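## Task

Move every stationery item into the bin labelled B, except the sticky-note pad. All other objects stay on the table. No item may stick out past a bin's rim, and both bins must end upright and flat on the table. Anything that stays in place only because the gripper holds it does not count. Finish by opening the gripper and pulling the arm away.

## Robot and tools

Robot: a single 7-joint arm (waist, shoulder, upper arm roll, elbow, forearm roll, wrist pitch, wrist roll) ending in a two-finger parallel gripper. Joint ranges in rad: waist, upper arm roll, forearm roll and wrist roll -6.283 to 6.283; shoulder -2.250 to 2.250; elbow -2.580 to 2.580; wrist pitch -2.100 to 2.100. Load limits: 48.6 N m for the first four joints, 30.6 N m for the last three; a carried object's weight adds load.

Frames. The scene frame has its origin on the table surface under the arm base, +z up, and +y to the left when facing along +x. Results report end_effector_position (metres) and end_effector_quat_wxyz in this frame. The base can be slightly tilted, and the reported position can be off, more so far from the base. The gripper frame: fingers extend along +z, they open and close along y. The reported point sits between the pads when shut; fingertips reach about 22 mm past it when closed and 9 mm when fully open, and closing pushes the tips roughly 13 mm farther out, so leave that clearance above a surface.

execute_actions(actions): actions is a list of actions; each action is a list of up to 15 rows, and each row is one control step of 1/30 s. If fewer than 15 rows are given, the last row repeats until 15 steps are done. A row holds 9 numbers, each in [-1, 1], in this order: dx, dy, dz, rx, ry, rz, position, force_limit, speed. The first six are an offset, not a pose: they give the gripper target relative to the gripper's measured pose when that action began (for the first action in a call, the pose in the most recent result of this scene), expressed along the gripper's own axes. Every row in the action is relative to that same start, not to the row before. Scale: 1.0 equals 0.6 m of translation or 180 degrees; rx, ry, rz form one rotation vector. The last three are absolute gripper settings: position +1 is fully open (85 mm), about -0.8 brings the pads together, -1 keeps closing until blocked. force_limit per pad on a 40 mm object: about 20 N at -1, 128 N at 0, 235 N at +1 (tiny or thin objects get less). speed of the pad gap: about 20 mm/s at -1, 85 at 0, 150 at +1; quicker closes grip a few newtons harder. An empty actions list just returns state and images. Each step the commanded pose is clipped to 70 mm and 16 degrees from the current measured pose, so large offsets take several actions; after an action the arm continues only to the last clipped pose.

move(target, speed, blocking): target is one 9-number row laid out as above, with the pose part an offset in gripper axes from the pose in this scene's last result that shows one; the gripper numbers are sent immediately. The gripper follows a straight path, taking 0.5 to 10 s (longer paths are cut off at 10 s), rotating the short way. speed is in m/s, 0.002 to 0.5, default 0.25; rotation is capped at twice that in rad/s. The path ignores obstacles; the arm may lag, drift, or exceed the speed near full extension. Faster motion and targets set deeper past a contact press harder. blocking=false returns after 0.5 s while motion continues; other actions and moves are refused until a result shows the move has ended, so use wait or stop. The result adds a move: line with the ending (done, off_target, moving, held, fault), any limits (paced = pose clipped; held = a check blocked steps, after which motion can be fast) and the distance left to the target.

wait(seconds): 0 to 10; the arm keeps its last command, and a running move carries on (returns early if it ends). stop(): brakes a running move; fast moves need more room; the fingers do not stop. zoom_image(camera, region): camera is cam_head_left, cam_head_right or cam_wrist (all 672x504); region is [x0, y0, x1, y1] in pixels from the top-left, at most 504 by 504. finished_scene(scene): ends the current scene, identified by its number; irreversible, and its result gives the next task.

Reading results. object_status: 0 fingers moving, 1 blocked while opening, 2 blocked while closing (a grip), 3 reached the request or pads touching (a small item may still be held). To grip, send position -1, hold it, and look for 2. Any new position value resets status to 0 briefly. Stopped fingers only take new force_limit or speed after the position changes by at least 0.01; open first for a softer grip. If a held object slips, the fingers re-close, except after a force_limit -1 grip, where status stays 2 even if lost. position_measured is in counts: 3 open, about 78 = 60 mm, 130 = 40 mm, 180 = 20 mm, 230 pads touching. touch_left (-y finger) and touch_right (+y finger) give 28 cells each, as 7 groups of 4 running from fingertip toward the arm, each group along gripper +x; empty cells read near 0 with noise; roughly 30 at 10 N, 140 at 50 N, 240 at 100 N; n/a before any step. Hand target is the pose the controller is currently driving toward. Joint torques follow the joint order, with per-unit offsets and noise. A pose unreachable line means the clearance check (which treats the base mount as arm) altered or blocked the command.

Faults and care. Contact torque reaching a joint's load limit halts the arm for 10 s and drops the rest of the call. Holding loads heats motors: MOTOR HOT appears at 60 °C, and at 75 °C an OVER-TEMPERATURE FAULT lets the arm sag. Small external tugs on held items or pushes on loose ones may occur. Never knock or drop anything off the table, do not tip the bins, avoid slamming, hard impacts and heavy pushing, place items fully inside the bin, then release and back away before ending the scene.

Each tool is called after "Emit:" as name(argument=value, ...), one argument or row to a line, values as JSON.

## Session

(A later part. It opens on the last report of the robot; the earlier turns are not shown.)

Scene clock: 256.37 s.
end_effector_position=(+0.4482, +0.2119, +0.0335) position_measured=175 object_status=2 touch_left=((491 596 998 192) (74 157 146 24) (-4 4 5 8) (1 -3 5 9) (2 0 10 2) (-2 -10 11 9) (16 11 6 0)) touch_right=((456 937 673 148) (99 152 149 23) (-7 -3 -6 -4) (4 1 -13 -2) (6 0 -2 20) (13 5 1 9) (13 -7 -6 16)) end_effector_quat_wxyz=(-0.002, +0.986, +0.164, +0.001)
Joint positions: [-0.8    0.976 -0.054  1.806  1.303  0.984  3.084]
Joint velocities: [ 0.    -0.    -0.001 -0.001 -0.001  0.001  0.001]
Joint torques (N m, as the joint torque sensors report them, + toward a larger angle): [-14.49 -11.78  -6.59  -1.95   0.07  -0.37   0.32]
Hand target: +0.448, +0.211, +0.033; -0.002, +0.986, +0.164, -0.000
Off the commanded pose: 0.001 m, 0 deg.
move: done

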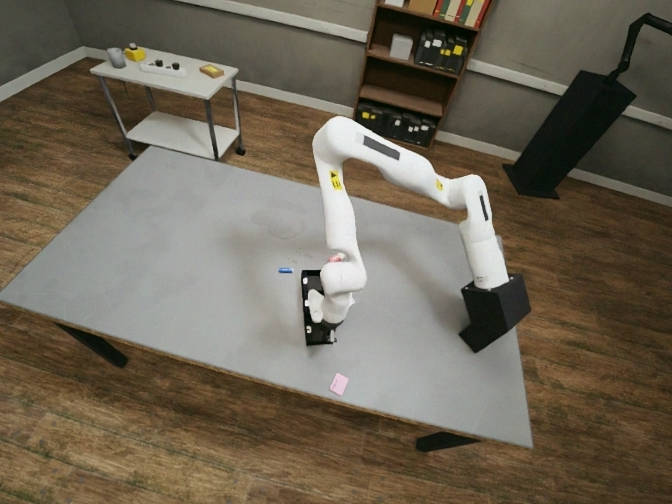

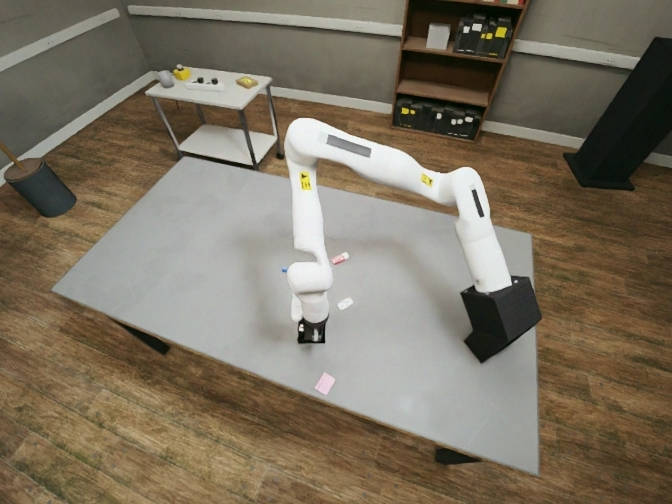

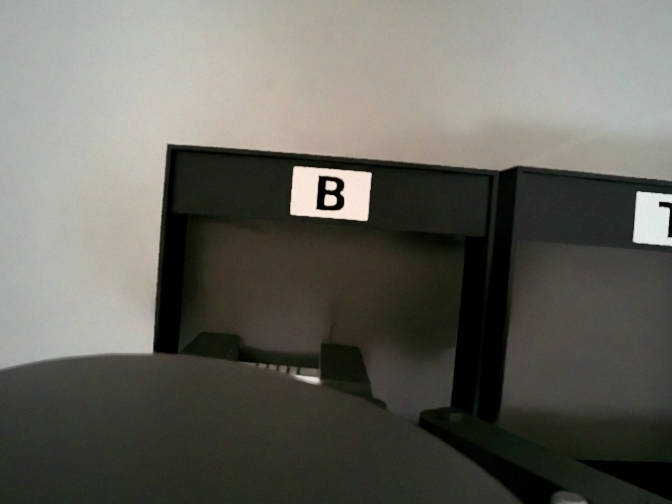

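Emit:
execute_actions(
  actions=[
    [[0,0,0.004,0,0,0,-1,-0.6,0]],
    [[0,0,0,0,0,0,-0.22,-0.6,-0.5]],
    [[0,0,0,0,0,0,-0.22,-0.6,-0.5]],
  ],
)

Scene clock: 261.20 s.
end_effector_position=(+0.4487, +0.2132, +0.0333) position_measured=157 object_status=3 touch_left=((1 7 3 -1) (-2 -4 -5 10) (-7 1 -9 4) (8 -9 -4 20) (-5 -3 10 -4) (6 -15 4 3) (1 -3 -4 -4)) touch_right=((16 2 7 9) (-8 0 -4 3) (-7 5 1 -20) (8 -1 -9 -4) (-4 -9 -6 -3) (-1 2 17 -14) (-2 -13 -7 0)) end_effector_quat_wxyz=(-0.004, +0.986, +0.164, +0.002)
Joint positions: [-0.8    0.976 -0.054  1.806  1.307  0.982  3.082]
Joint velocities: [-0.    -0.     0.002 -0.    -0.    -0.     0.001]
Joint torques (N m, as the joint torque sensors report them, + toward a larger angle): [-15.4  -12.76  -6.97  -2.08   0.04  -0.17   0.39]
Hand target: +0.449, +0.213, +0.033; -0.004, +0.986, +0.164, +0.002
Off the commanded pose: 0.000 m, 0 deg.

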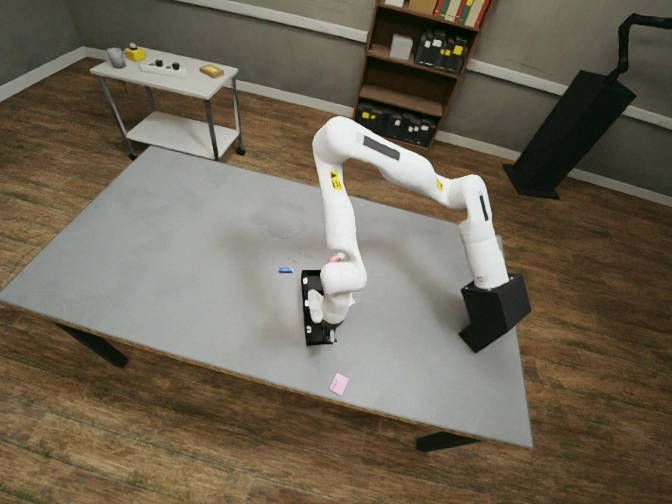

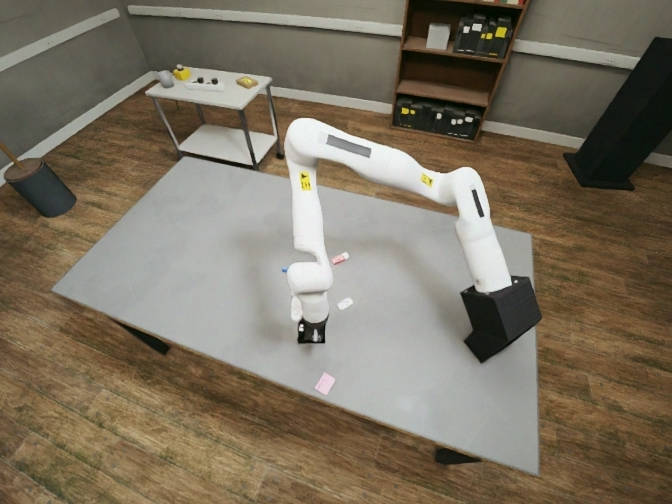

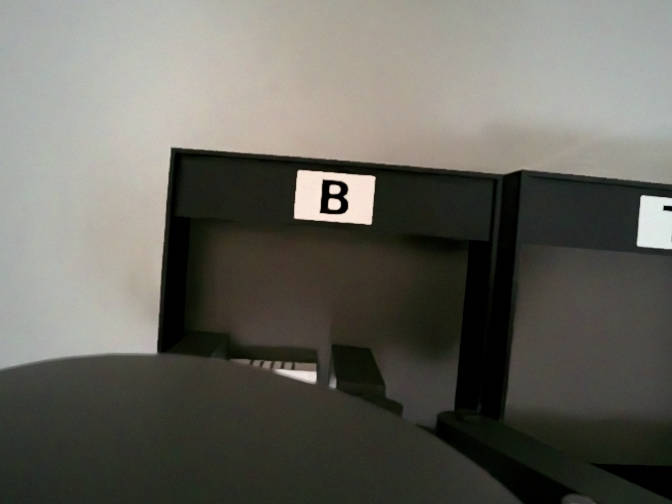

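Emit:
move(
  target=[0,0,-0.09,0,0,0,-0.22,-0.6,0],
  speed=0.12,
)

Scene clock: 273.10 s.
end_effector_position=(+0.4486, +0.2128, +0.0871) position_measured=157 object_status=3 touch_left=((3 -8 -4 -12) (7 -7 7 -1) (-4 1 7 9) (-1 0 -4 22) (2 -10 11 0) (-2 -15 18 2) (1 -2 -9 1)) touch_right=((3 1 3 3) (4 -9 5 -6) (0 6 3 3) (-4 2 3 1) (-11 -4 10 -10) (10 2 3 -3) (-1 -2 -3 0)) end_effector_quat_wxyz=(-0.004, +0.986, +0.164, +0.002)
Joint positions: [-0.862  0.901 -0.097  1.814  1.209  1.063  3.129]
Joint velocities: [-0.002 -0.004 -0.004 -0.     0.002  0.001  0.001]
Joint torques (N m, as the joint torque sensors report them, + toward a larger angle): [-15.29 -12.23  -7.06  -2.88  -0.05  -0.09   0.39]
Hand target: +0.449, +0.213, +0.087; -0.004, +0.986, +0.164, +0.002
Off the commanded pose: 0.000 m, 0 deg.
move: done

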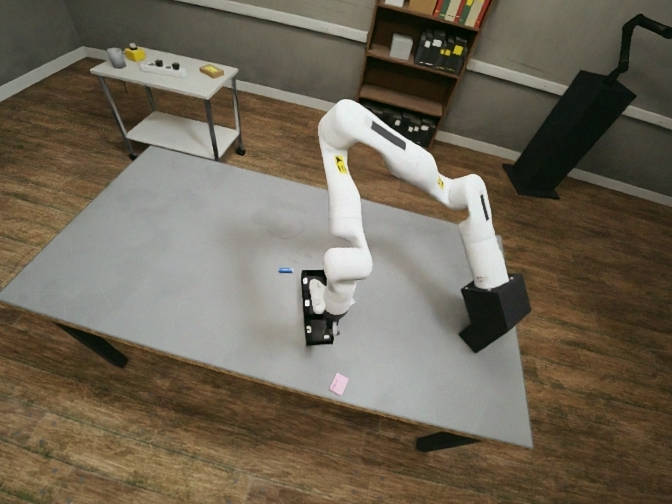

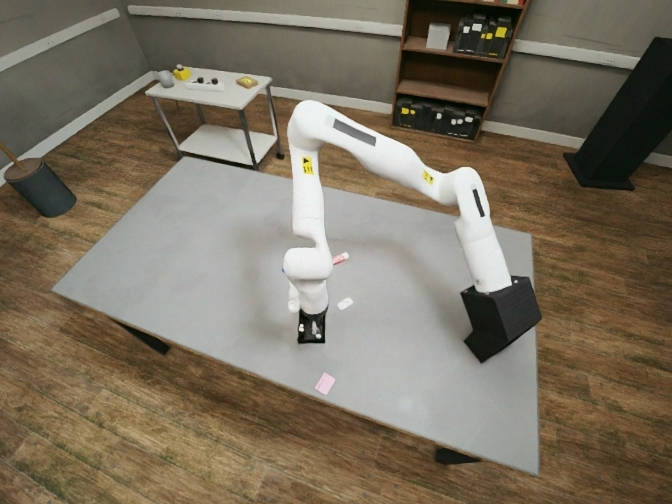

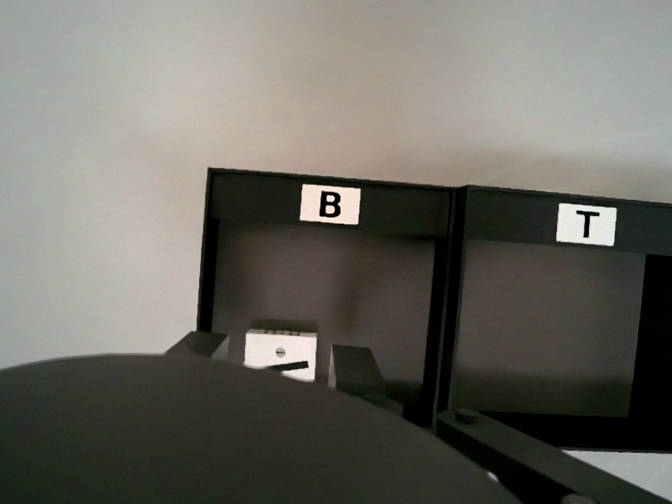

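Emit:
move(
  target=[-0.128,0.490,-0.10,0,0,-0.15,0.15,-0.6,0],
  speed=0.3,
)

Scene clock: 281.90 s.
end_effector_position=(+0.4695, -0.0908, +0.1451) position_measured=110 object_status=3 touch_left=((5 4 -6 -1) (-1 -7 -14 4) (-6 8 -5 -4) (5 -3 -8 13) (1 -7 9 7) (5 -12 17 -2) (2 12 -6 -9)) touch_right=((11 3 7 14) (-4 10 3 -4) (1 7 -6 0) (11 11 -2 -5) (6 -5 3 7) (0 8 5 -3) (10 -7 -12 1)) end_effector_quat_wxyz=(-0.003, +0.921, +0.390, +0.002)
Joint positions: [-0.609  0.117 -0.044  2.292  1.171  0.986  4.032]
Joint velocities: [ 0.001 -0.006  0.001  0.    -0.    -0.001  0.002]
Joint torques (N m, as the joint torque sensors report them, + toward a larger angle): [-5.9  -7.21 -5.23 -3.   -0.05 -0.15  0.43]
Hand target: +0.470, -0.091, +0.145; -0.003, +0.921, +0.390, +0.002
Off the commanded pose: 0.002 m, 0 deg.
move: done

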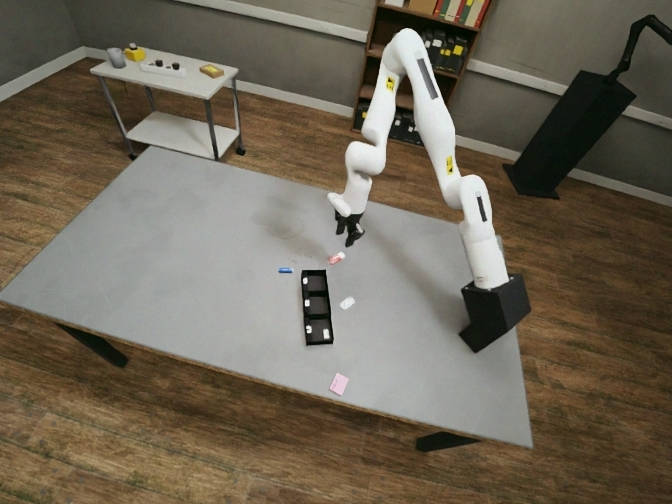

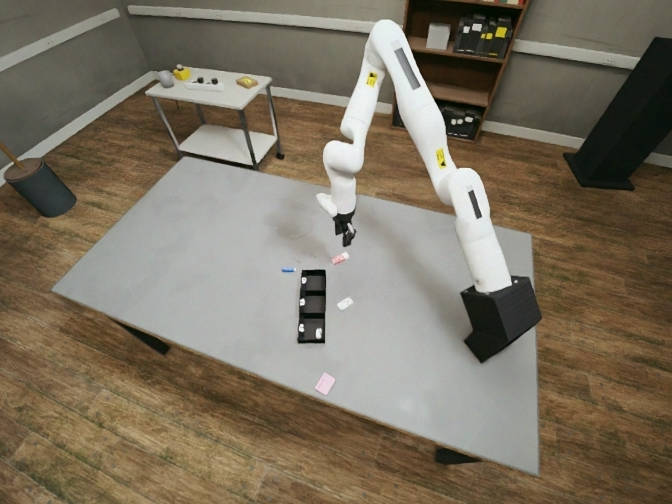

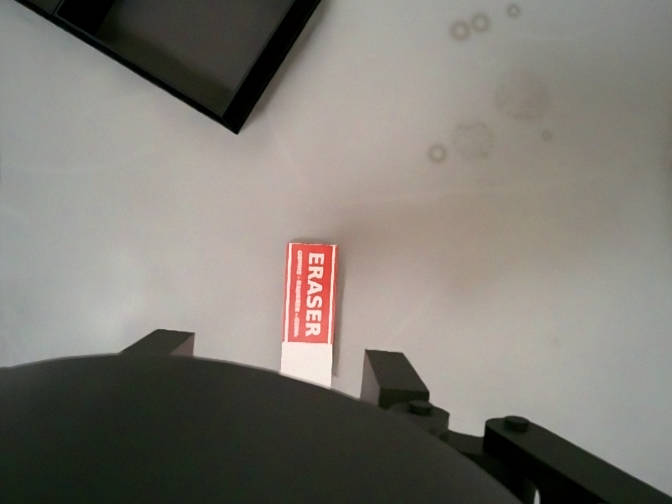

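Emit:
move(
  target=[-0.010,0.0055,0.198,0,0,0,0.15,-0.6,0],
  speed=0.1,
)

Scene clock: 292.50 s.
end_effector_position=(+0.4676, -0.0963, +0.0267) position_measured=110 object_status=3 touch_left=((3 7 -3 0) (-3 -11 -5 1) (-5 -5 6 8) (10 -4 2 15) (-6 -2 3 2) (2 -5 17 1) (1 -1 4 2)) touch_right=((4 -11 11 6) (2 5 18 8) (-4 -5 -10 -5) (7 -16 -12 -7) (-5 9 5 -8) (-8 -3 10 -7) (4 -20 1 -8)) end_effector_quat_wxyz=(-0.003, +0.921, +0.390, +0.002)
Joint positions: [-0.394  0.368  0.095  2.312  1.646  0.713  3.725]
Joint velocities: [ 0.004  0.009  0.009  0.001  0.    -0.002 -0.001]
Joint torques (N m, as the joint torque sensors report them, + toward a larger angle): [ -7.28 -10.81  -4.01   0.14   0.09  -0.11   0.52]
Hand target: +0.467, -0.096, +0.026; -0.003, +0.921, +0.391, +0.002
Off the commanded pose: 0.001 m, 0 deg.
move: done

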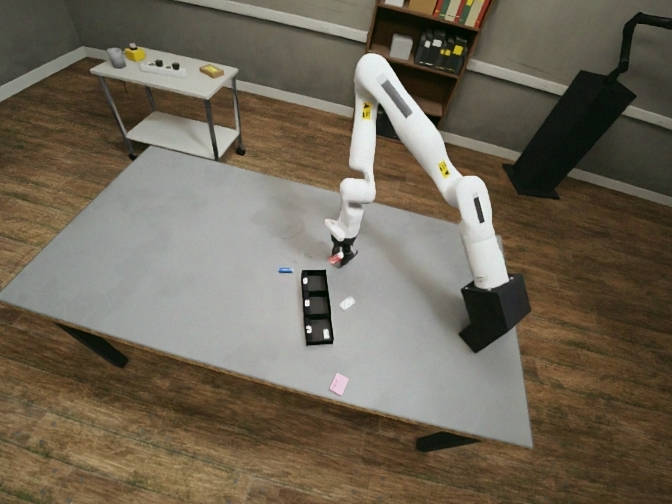

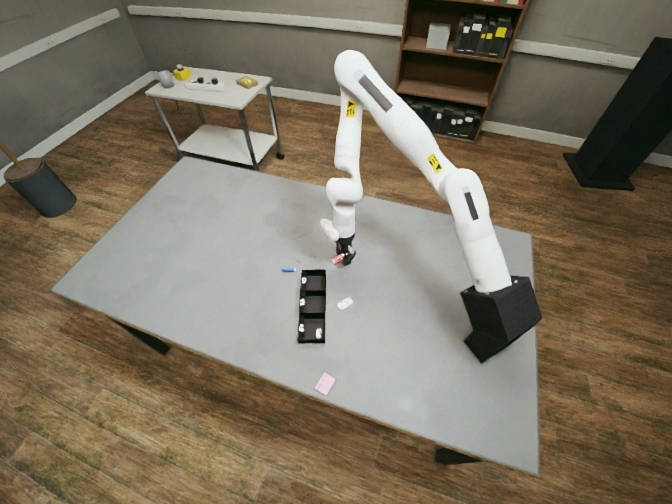

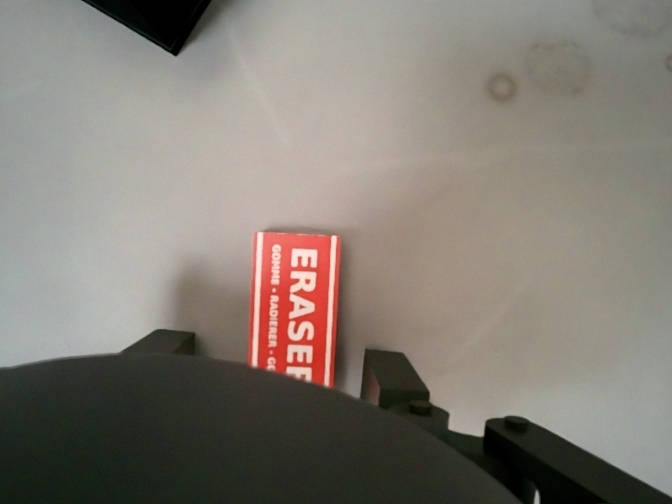

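Emit:
execute_actions(
  actions=[
    [[0,0,0,0,0,0,-1,-0.6,0]],
    [[0,0,0,0,0,0,-1,-0.6,0]],
  ],
)

Scene clock: 296.80 s.
end_effector_position=(+0.4678, -0.0964, +0.0269) position_measured=177 object_status=2 touch_left=((463 395 682 662) (134 192 178 157) (19 13 14 4) (3 -2 0 12) (-4 -1 0 5) (-5 -13 14 8) (11 3 3 -2)) touch_right=((427 603 466 518) (173 175 168 173) (12 17 10 11) (-2 -14 6 -9) (-13 0 -6 1) (5 2 12 -10) (12 7 -6 -4)) end_effector_quat_wxyz=(-0.003, +0.921, +0.390, +0.003)
Joint positions: [-0.394  0.368  0.095  2.312  1.646  0.714  3.725]
Joint velocities: [ 0.    -0.     0.001 -0.001 -0.001  0.001 -0.   ]
Joint torques (N m, as the joint torque sensors report them, + toward a larger angle): [ -7.08 -10.42  -4.15   0.29  -0.04  -0.27   0.38]
Hand target: +0.468, -0.096, +0.027; -0.003, +0.921, +0.390, +0.003
Off the commanded pose: 0.000 m, 0 deg.

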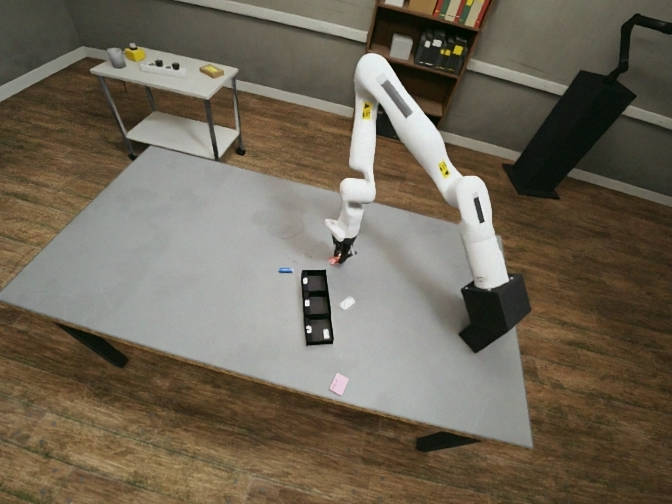

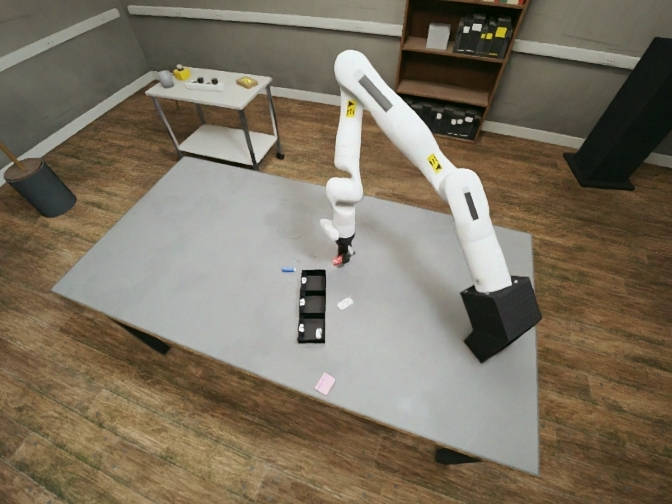

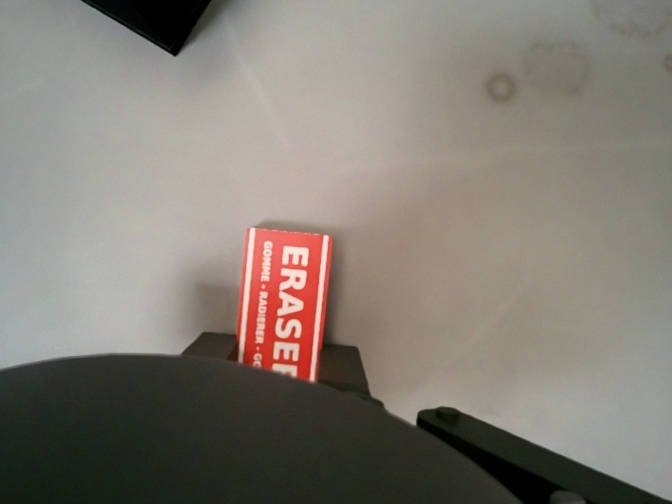

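Emit:
move(
  target=[0,0,-0.10,0,0,0,-1,-0.6,0],
  speed=0.15,
)

Scene clock: 311.33 s.
end_effector_position=(+0.4678, -0.0969, +0.0868) position_measured=177 object_status=2 touch_left=((469 394 688 653) (130 182 196 156) (15 14 20 15) (11 -8 -1 -1) (6 -2 -2 -3) (3 -2 3 17) (7 -10 -11 1)) touch_right=((430 616 474 524) (163 166 178 179) (21 17 6 16) (1 0 4 -4) (1 -2 -1 -5) (-2 -2 -1 -2) (-4 -14 4 -7)) end_effector_quat_wxyz=(-0.003, +0.921, +0.390, +0.003)
Joint positions: [-0.504  0.223  0.04   2.325  1.389  0.824  3.908]
Joint velocities: [-0.    -0.003 -0.002  0.    -0.     0.001 -0.   ]
Joint torques (N m, as the joint torque sensors report them, + toward a larger angle): [-6.51 -8.91 -5.09 -1.31 -0.06 -0.22  0.37]
Hand target: +0.468, -0.097, +0.087; -0.003, +0.921, +0.390, +0.003
Off the commanded pose: 0.000 m, 0 deg.
move: done

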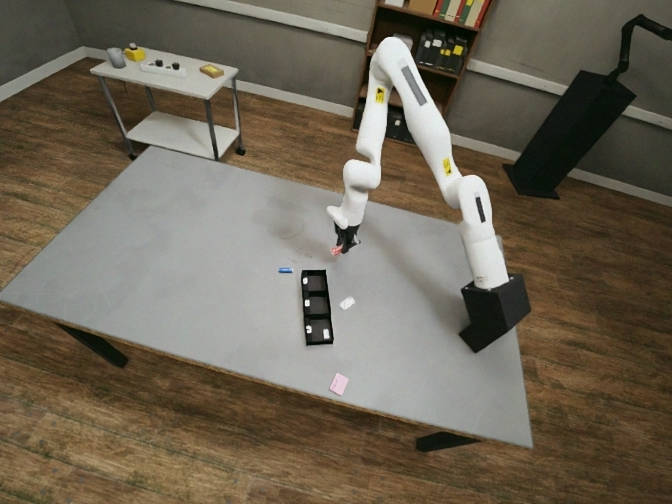

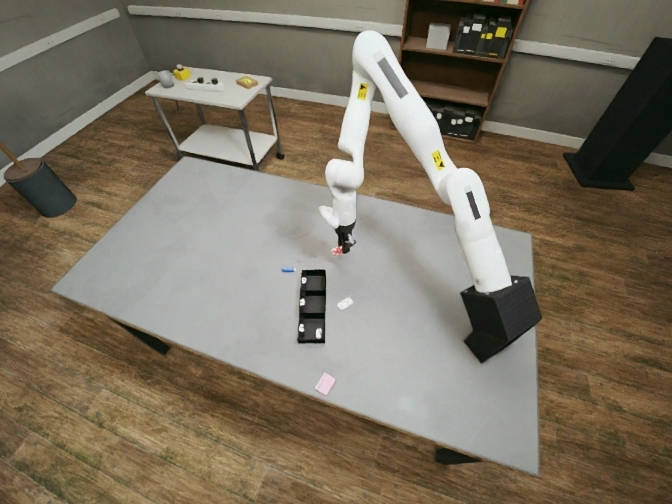

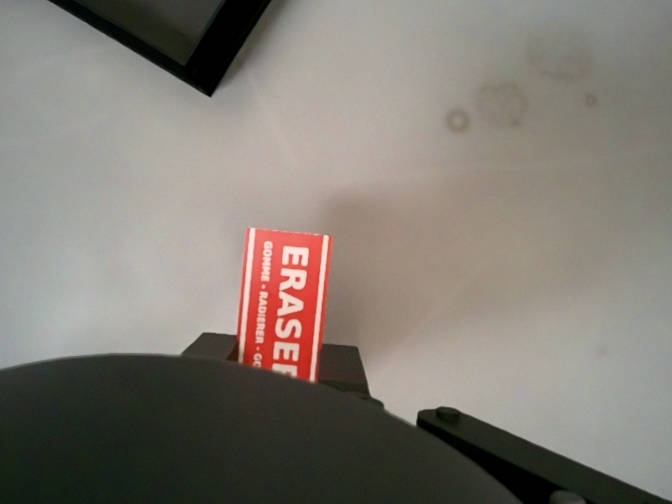

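Emit:
move(
  target=[0.355,-0.328,-0.022,0,0,-0.35,-1,-0.6,0],
  speed=0.25,
)

Scene clock: 317.30 s.
end_effector_position=(+0.4767, +0.1928, +0.1020) position_measured=177 object_status=2 touch_left=((476 396 693 657) (129 169 181 143) (19 22 21 1) (1 -5 -2 18) (-9 2 6 2) (-4 -9 20 7) (7 11 -11 -3)) touch_right=((430 629 484 518) (170 169 166 166) (1 25 15 21) (-8 2 -9 -5) (-3 -2 2 -6) (-8 -5 1 2) (1 -5 -6 -6)) end_effector_quat_wxyz=(-0.001, +0.582, +0.813, +0.004)
Joint positions: [-0.796  0.831 -0.165  1.801  1.208  1.126  4.779]
Joint velocities: [-0.001  0.009 -0.001 -0.002 -0.001  0.001  0.   ]
Joint torques (N m, as the joint torque sensors report them, + toward a larger angle): [-15.3  -12.75  -7.37  -3.16   0.02  -0.29   0.37]
Hand target: +0.476, +0.193, +0.102; -0.001, +0.581, +0.814, +0.004
Off the commanded pose: 0.002 m, 0 deg.
move: done

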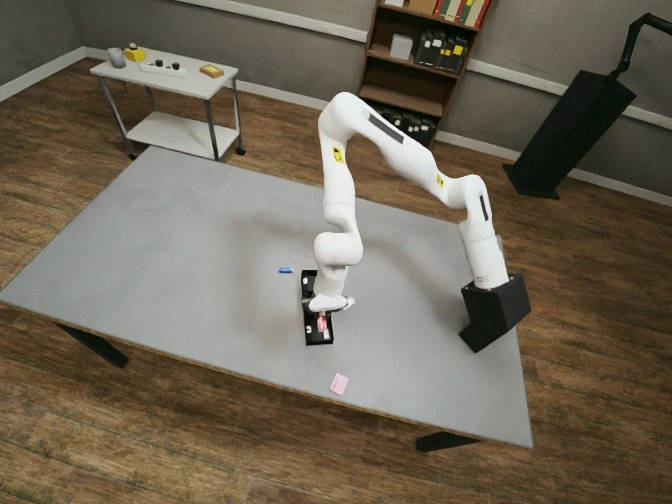

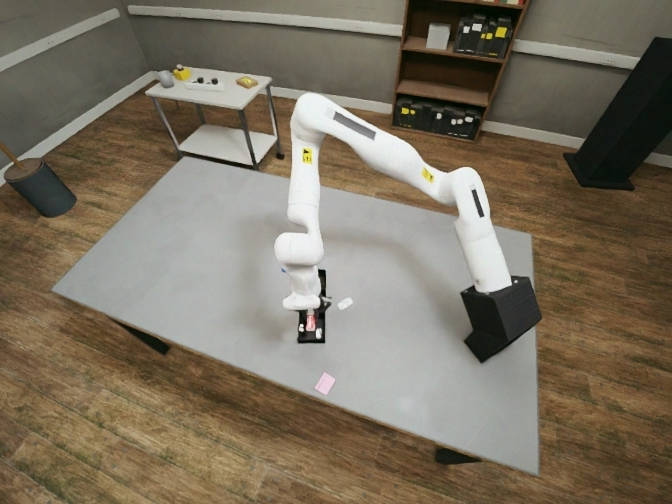

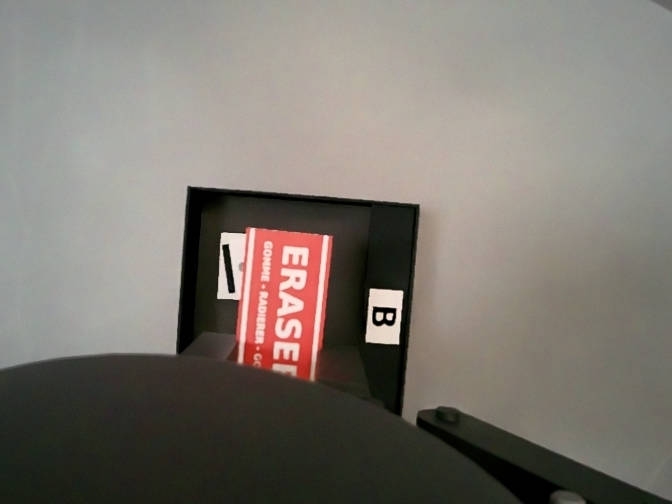

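Emit:
move(
  target=[-0.005,0,0.075,0,0,0,-1,-0.6,0],
  speed=0.08,
)

Scene clock: 345.87 s.
end_effector_position=(+0.4777, +0.1903, +0.0572) position_measured=177 object_status=2 touch_left=((471 386 694 660) (135 172 190 146) (18 13 15 11) (2 2 3 10) (-7 -11 1 5) (5 -7 17 -4) (5 -4 -6 2)) touch_right=((428 607 461 516) (177 175 177 180) (24 13 13 8) (9 3 -2 -6) (-3 0 2 18) (-2 3 -13 -12) (6 -7 -13 -1)) end_effector_quat_wxyz=(-0.001, +0.582, +0.813, +0.004)
Joint positions: [-0.741  0.884 -0.129  1.806  1.288  1.054  4.745]
Joint velocities: [ 0.001  0.002  0.001 -0.    -0.002 -0.002  0.001]
Joint torques (N m, as the joint torque sensors report them, + toward a larger angle): [-15.31 -13.09  -7.24  -2.25  -0.29  -0.13   0.32]
Hand target: +0.478, +0.190, +0.057; -0.001, +0.582, +0.814, +0.004
Off the commanded pose: 0.000 m, 0 deg.
move: done

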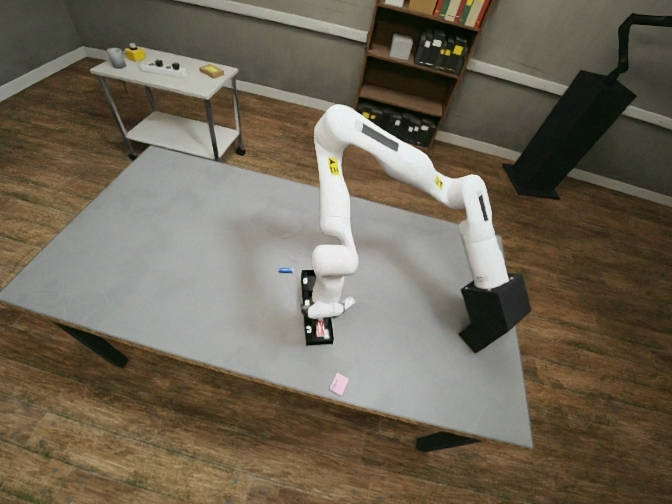

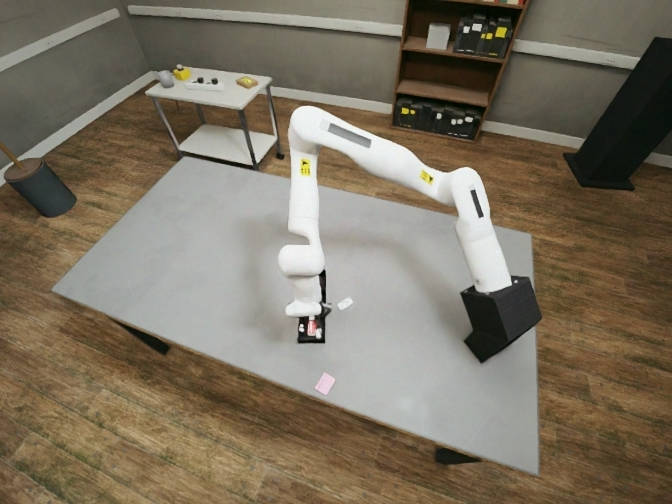

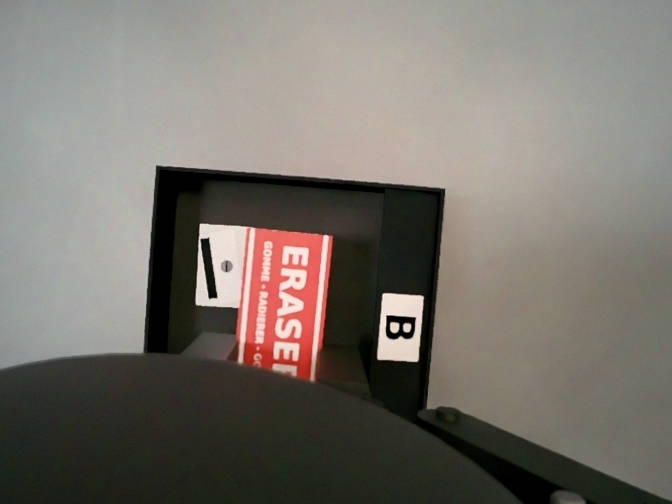

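Emit:
move(
  target=[0,0.001,0.042,0,0,0,-1,-0.6,0],
  speed=0.04,
)

Scene clock: 357.53 s.
end_effector_position=(+0.4786, +0.1913, +0.0342) position_measured=177 object_status=2 touch_left=((477 400 711 669) (142 185 181 150) (7 22 17 15) (9 0 0 6) (-6 -10 -4 -3) (4 -10 13 15) (2 7 -1 -3)) touch_right=((422 611 470 518) (161 156 184 176) (22 21 22 12) (4 2 -3 2) (-6 -7 5 -8) (-7 6 10 -1) (-1 -8 -8 4)) end_effector_quat_wxyz=(-0.001, +0.581, +0.814, +0.006)
Joint positions: [-0.713  0.917 -0.113  1.798  1.331  1.021  4.727]
Joint velocities: [ 0.001  0.    -0.001 -0.     0.     0.     0.001]
Joint torques (N m, as the joint torque sensors report them, + toward a larger angle): [-13.33 -10.57  -6.16  -2.87   0.67  -1.13   0.39]
Hand target: +0.478, +0.191, +0.032; -0.001, +0.582, +0.814, +0.004
Off the commanded pose: 0.002 m, 0 deg.
move: done

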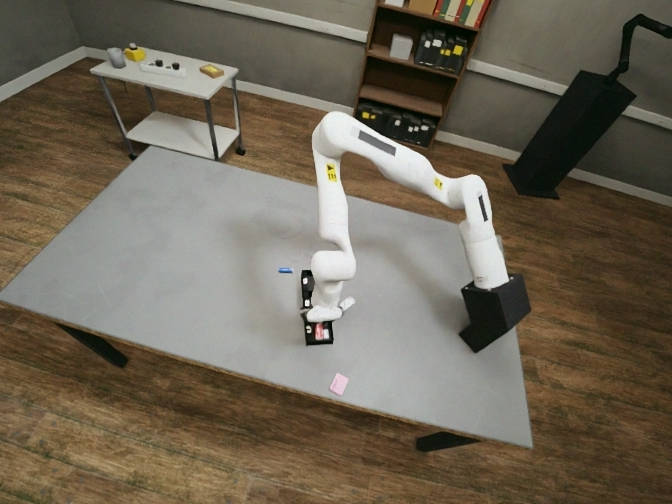

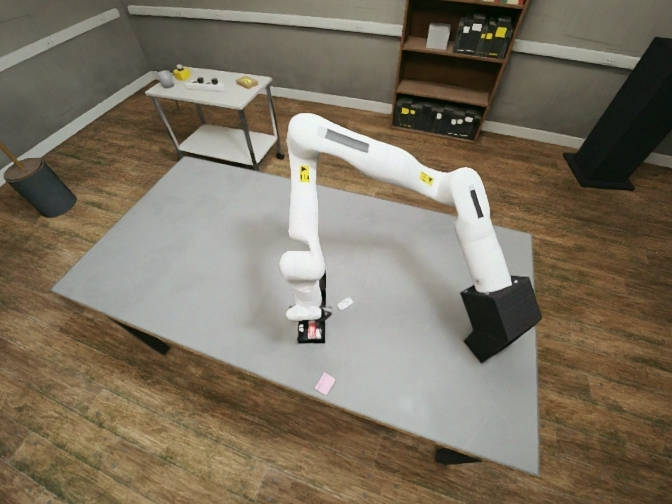

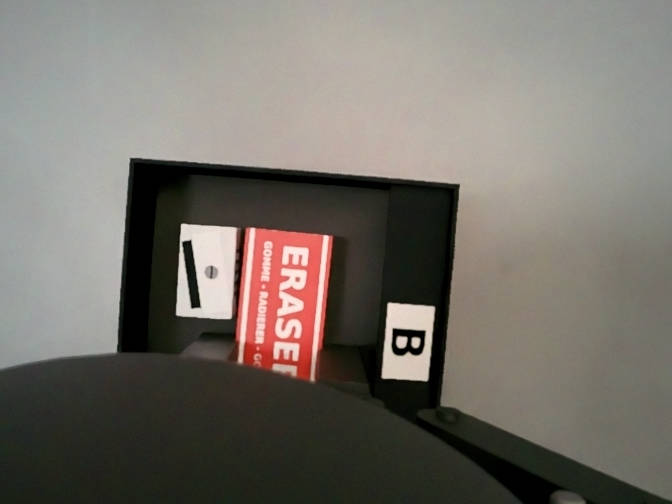

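Emit:
execute_actions(
  actions=[
    [[0,0,-0.001,0,0,0,-1,-0.6,0]],
    [[0,0,0,0,0,0,-0.3,-0.6,-0.5]],
    [[0,0,0,0,0,0,-0.3,-0.6,-0.5]],
  ],
)

Scene clock: 362.47 s.
end_effector_position=(+0.4786, +0.1912, +0.0349) position_measured=167 object_status=3 touch_left=((-3 -6 -5 -5) (2 -13 -11 -8) (-3 1 0 -2) (19 -10 -6 13) (0 1 -1 10) (-10 -15 7 -6) (2 5 4 9)) touch_right=((-4 2 0 17) (10 1 5 1) (6 -3 -9 0) (1 1 -5 4) (-13 -1 -4 -9) (-9 6 11 0) (-1 6 0 2)) end_effector_quat_wxyz=(-0.001, +0.581, +0.814, +0.006)
Joint positions: [-0.714  0.916 -0.112  1.799  1.33   1.021  4.728]
Joint velocities: [ 0.     0.     0.     0.    -0.001 -0.    -0.   ]
Joint torques (N m, as the joint torque sensors report them, + toward a larger angle): [-15.2  -12.93  -7.19  -2.11  -0.04  -0.19   0.42]
Hand target: +0.479, +0.191, +0.035; -0.001, +0.581, +0.814, +0.006
Off the commanded pose: 0.000 m, 0 deg.

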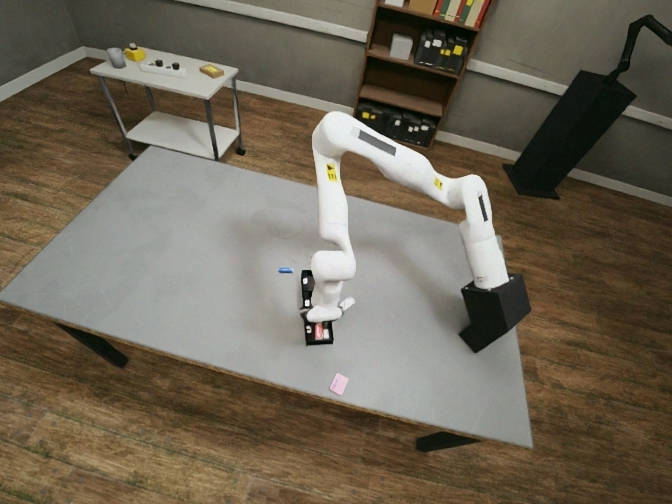

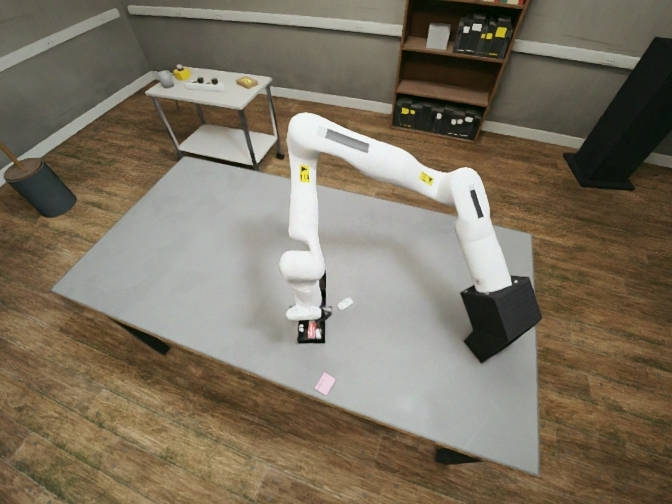

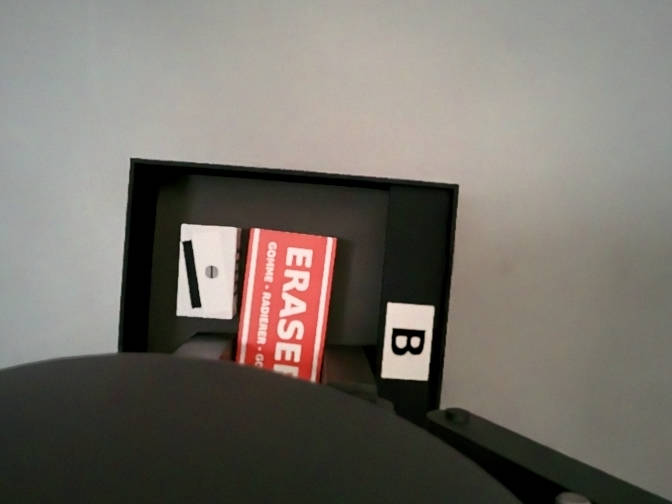

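Released. Lift up and clear.

Emit:
move(
  target=[0.03,0,-0.2,0,0,0,-0.3,-0.6,0],
  speed=0.15,
)

Scene clock: 365.63 s.
end_effector_position=(+0.4727, +0.2071, +0.1547) position_measured=167 object_status=3 touch_left=((5 10 7 -7) (0 -8 -5 -2) (4 3 3 -2) (5 -7 1 5) (-3 5 4 12) (4 -5 13 1) (0 -8 6 -4)) touch_right=((6 0 15 13) (10 -8 2 6) (-4 -6 -4 4) (-1 4 -12 -2) (-1 1 1 10) (4 6 15 4) (1 1 -6 1)) end_effector_quat_wxyz=(-0.001, +0.582, +0.813, +0.005)
Joint positions: [-0.873  0.8   -0.205  1.754  1.119  1.223  4.81 ]
Joint velocities: [-0.002 -0.003 -0.003 -0.001 -0.     0.003 -0.001]
Joint torques (N m, as the joint torque sensors report them, + toward a larger angle): [-15.33 -12.    -7.47  -3.86  -0.08  -0.35   0.41]
Hand target: +0.473, +0.207, +0.155; -0.001, +0.582, +0.813, +0.006
Off the commanded pose: 0.001 m, 0 deg.
move: done

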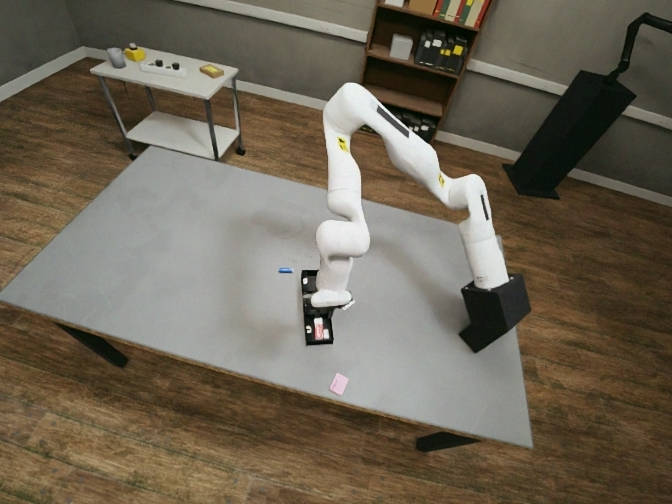

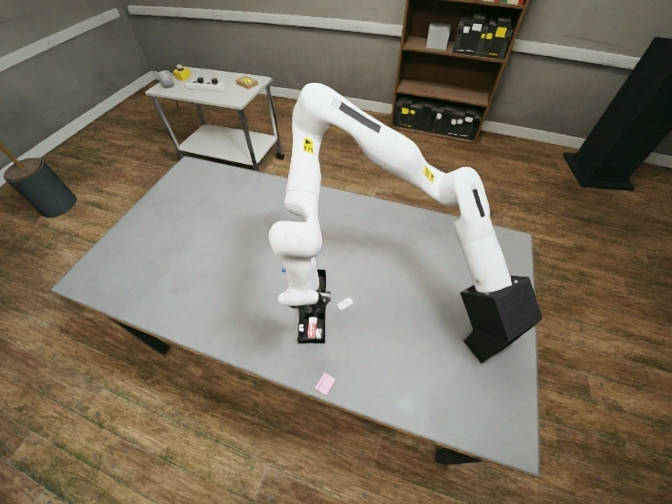

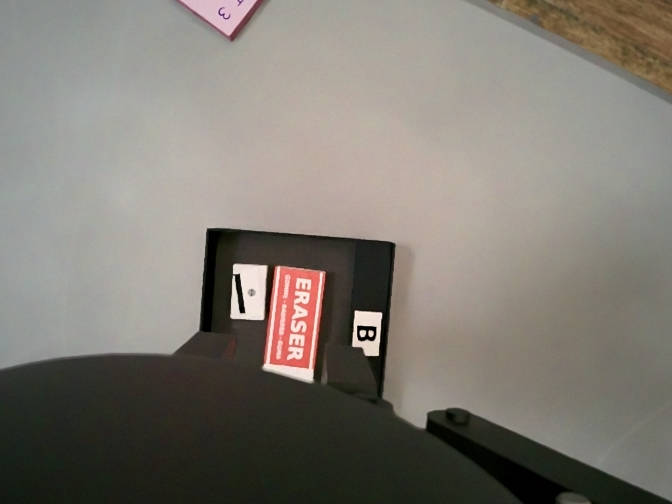

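Emit:
finished_scene(
  scene=1,
)

The scene is finished: the task was done.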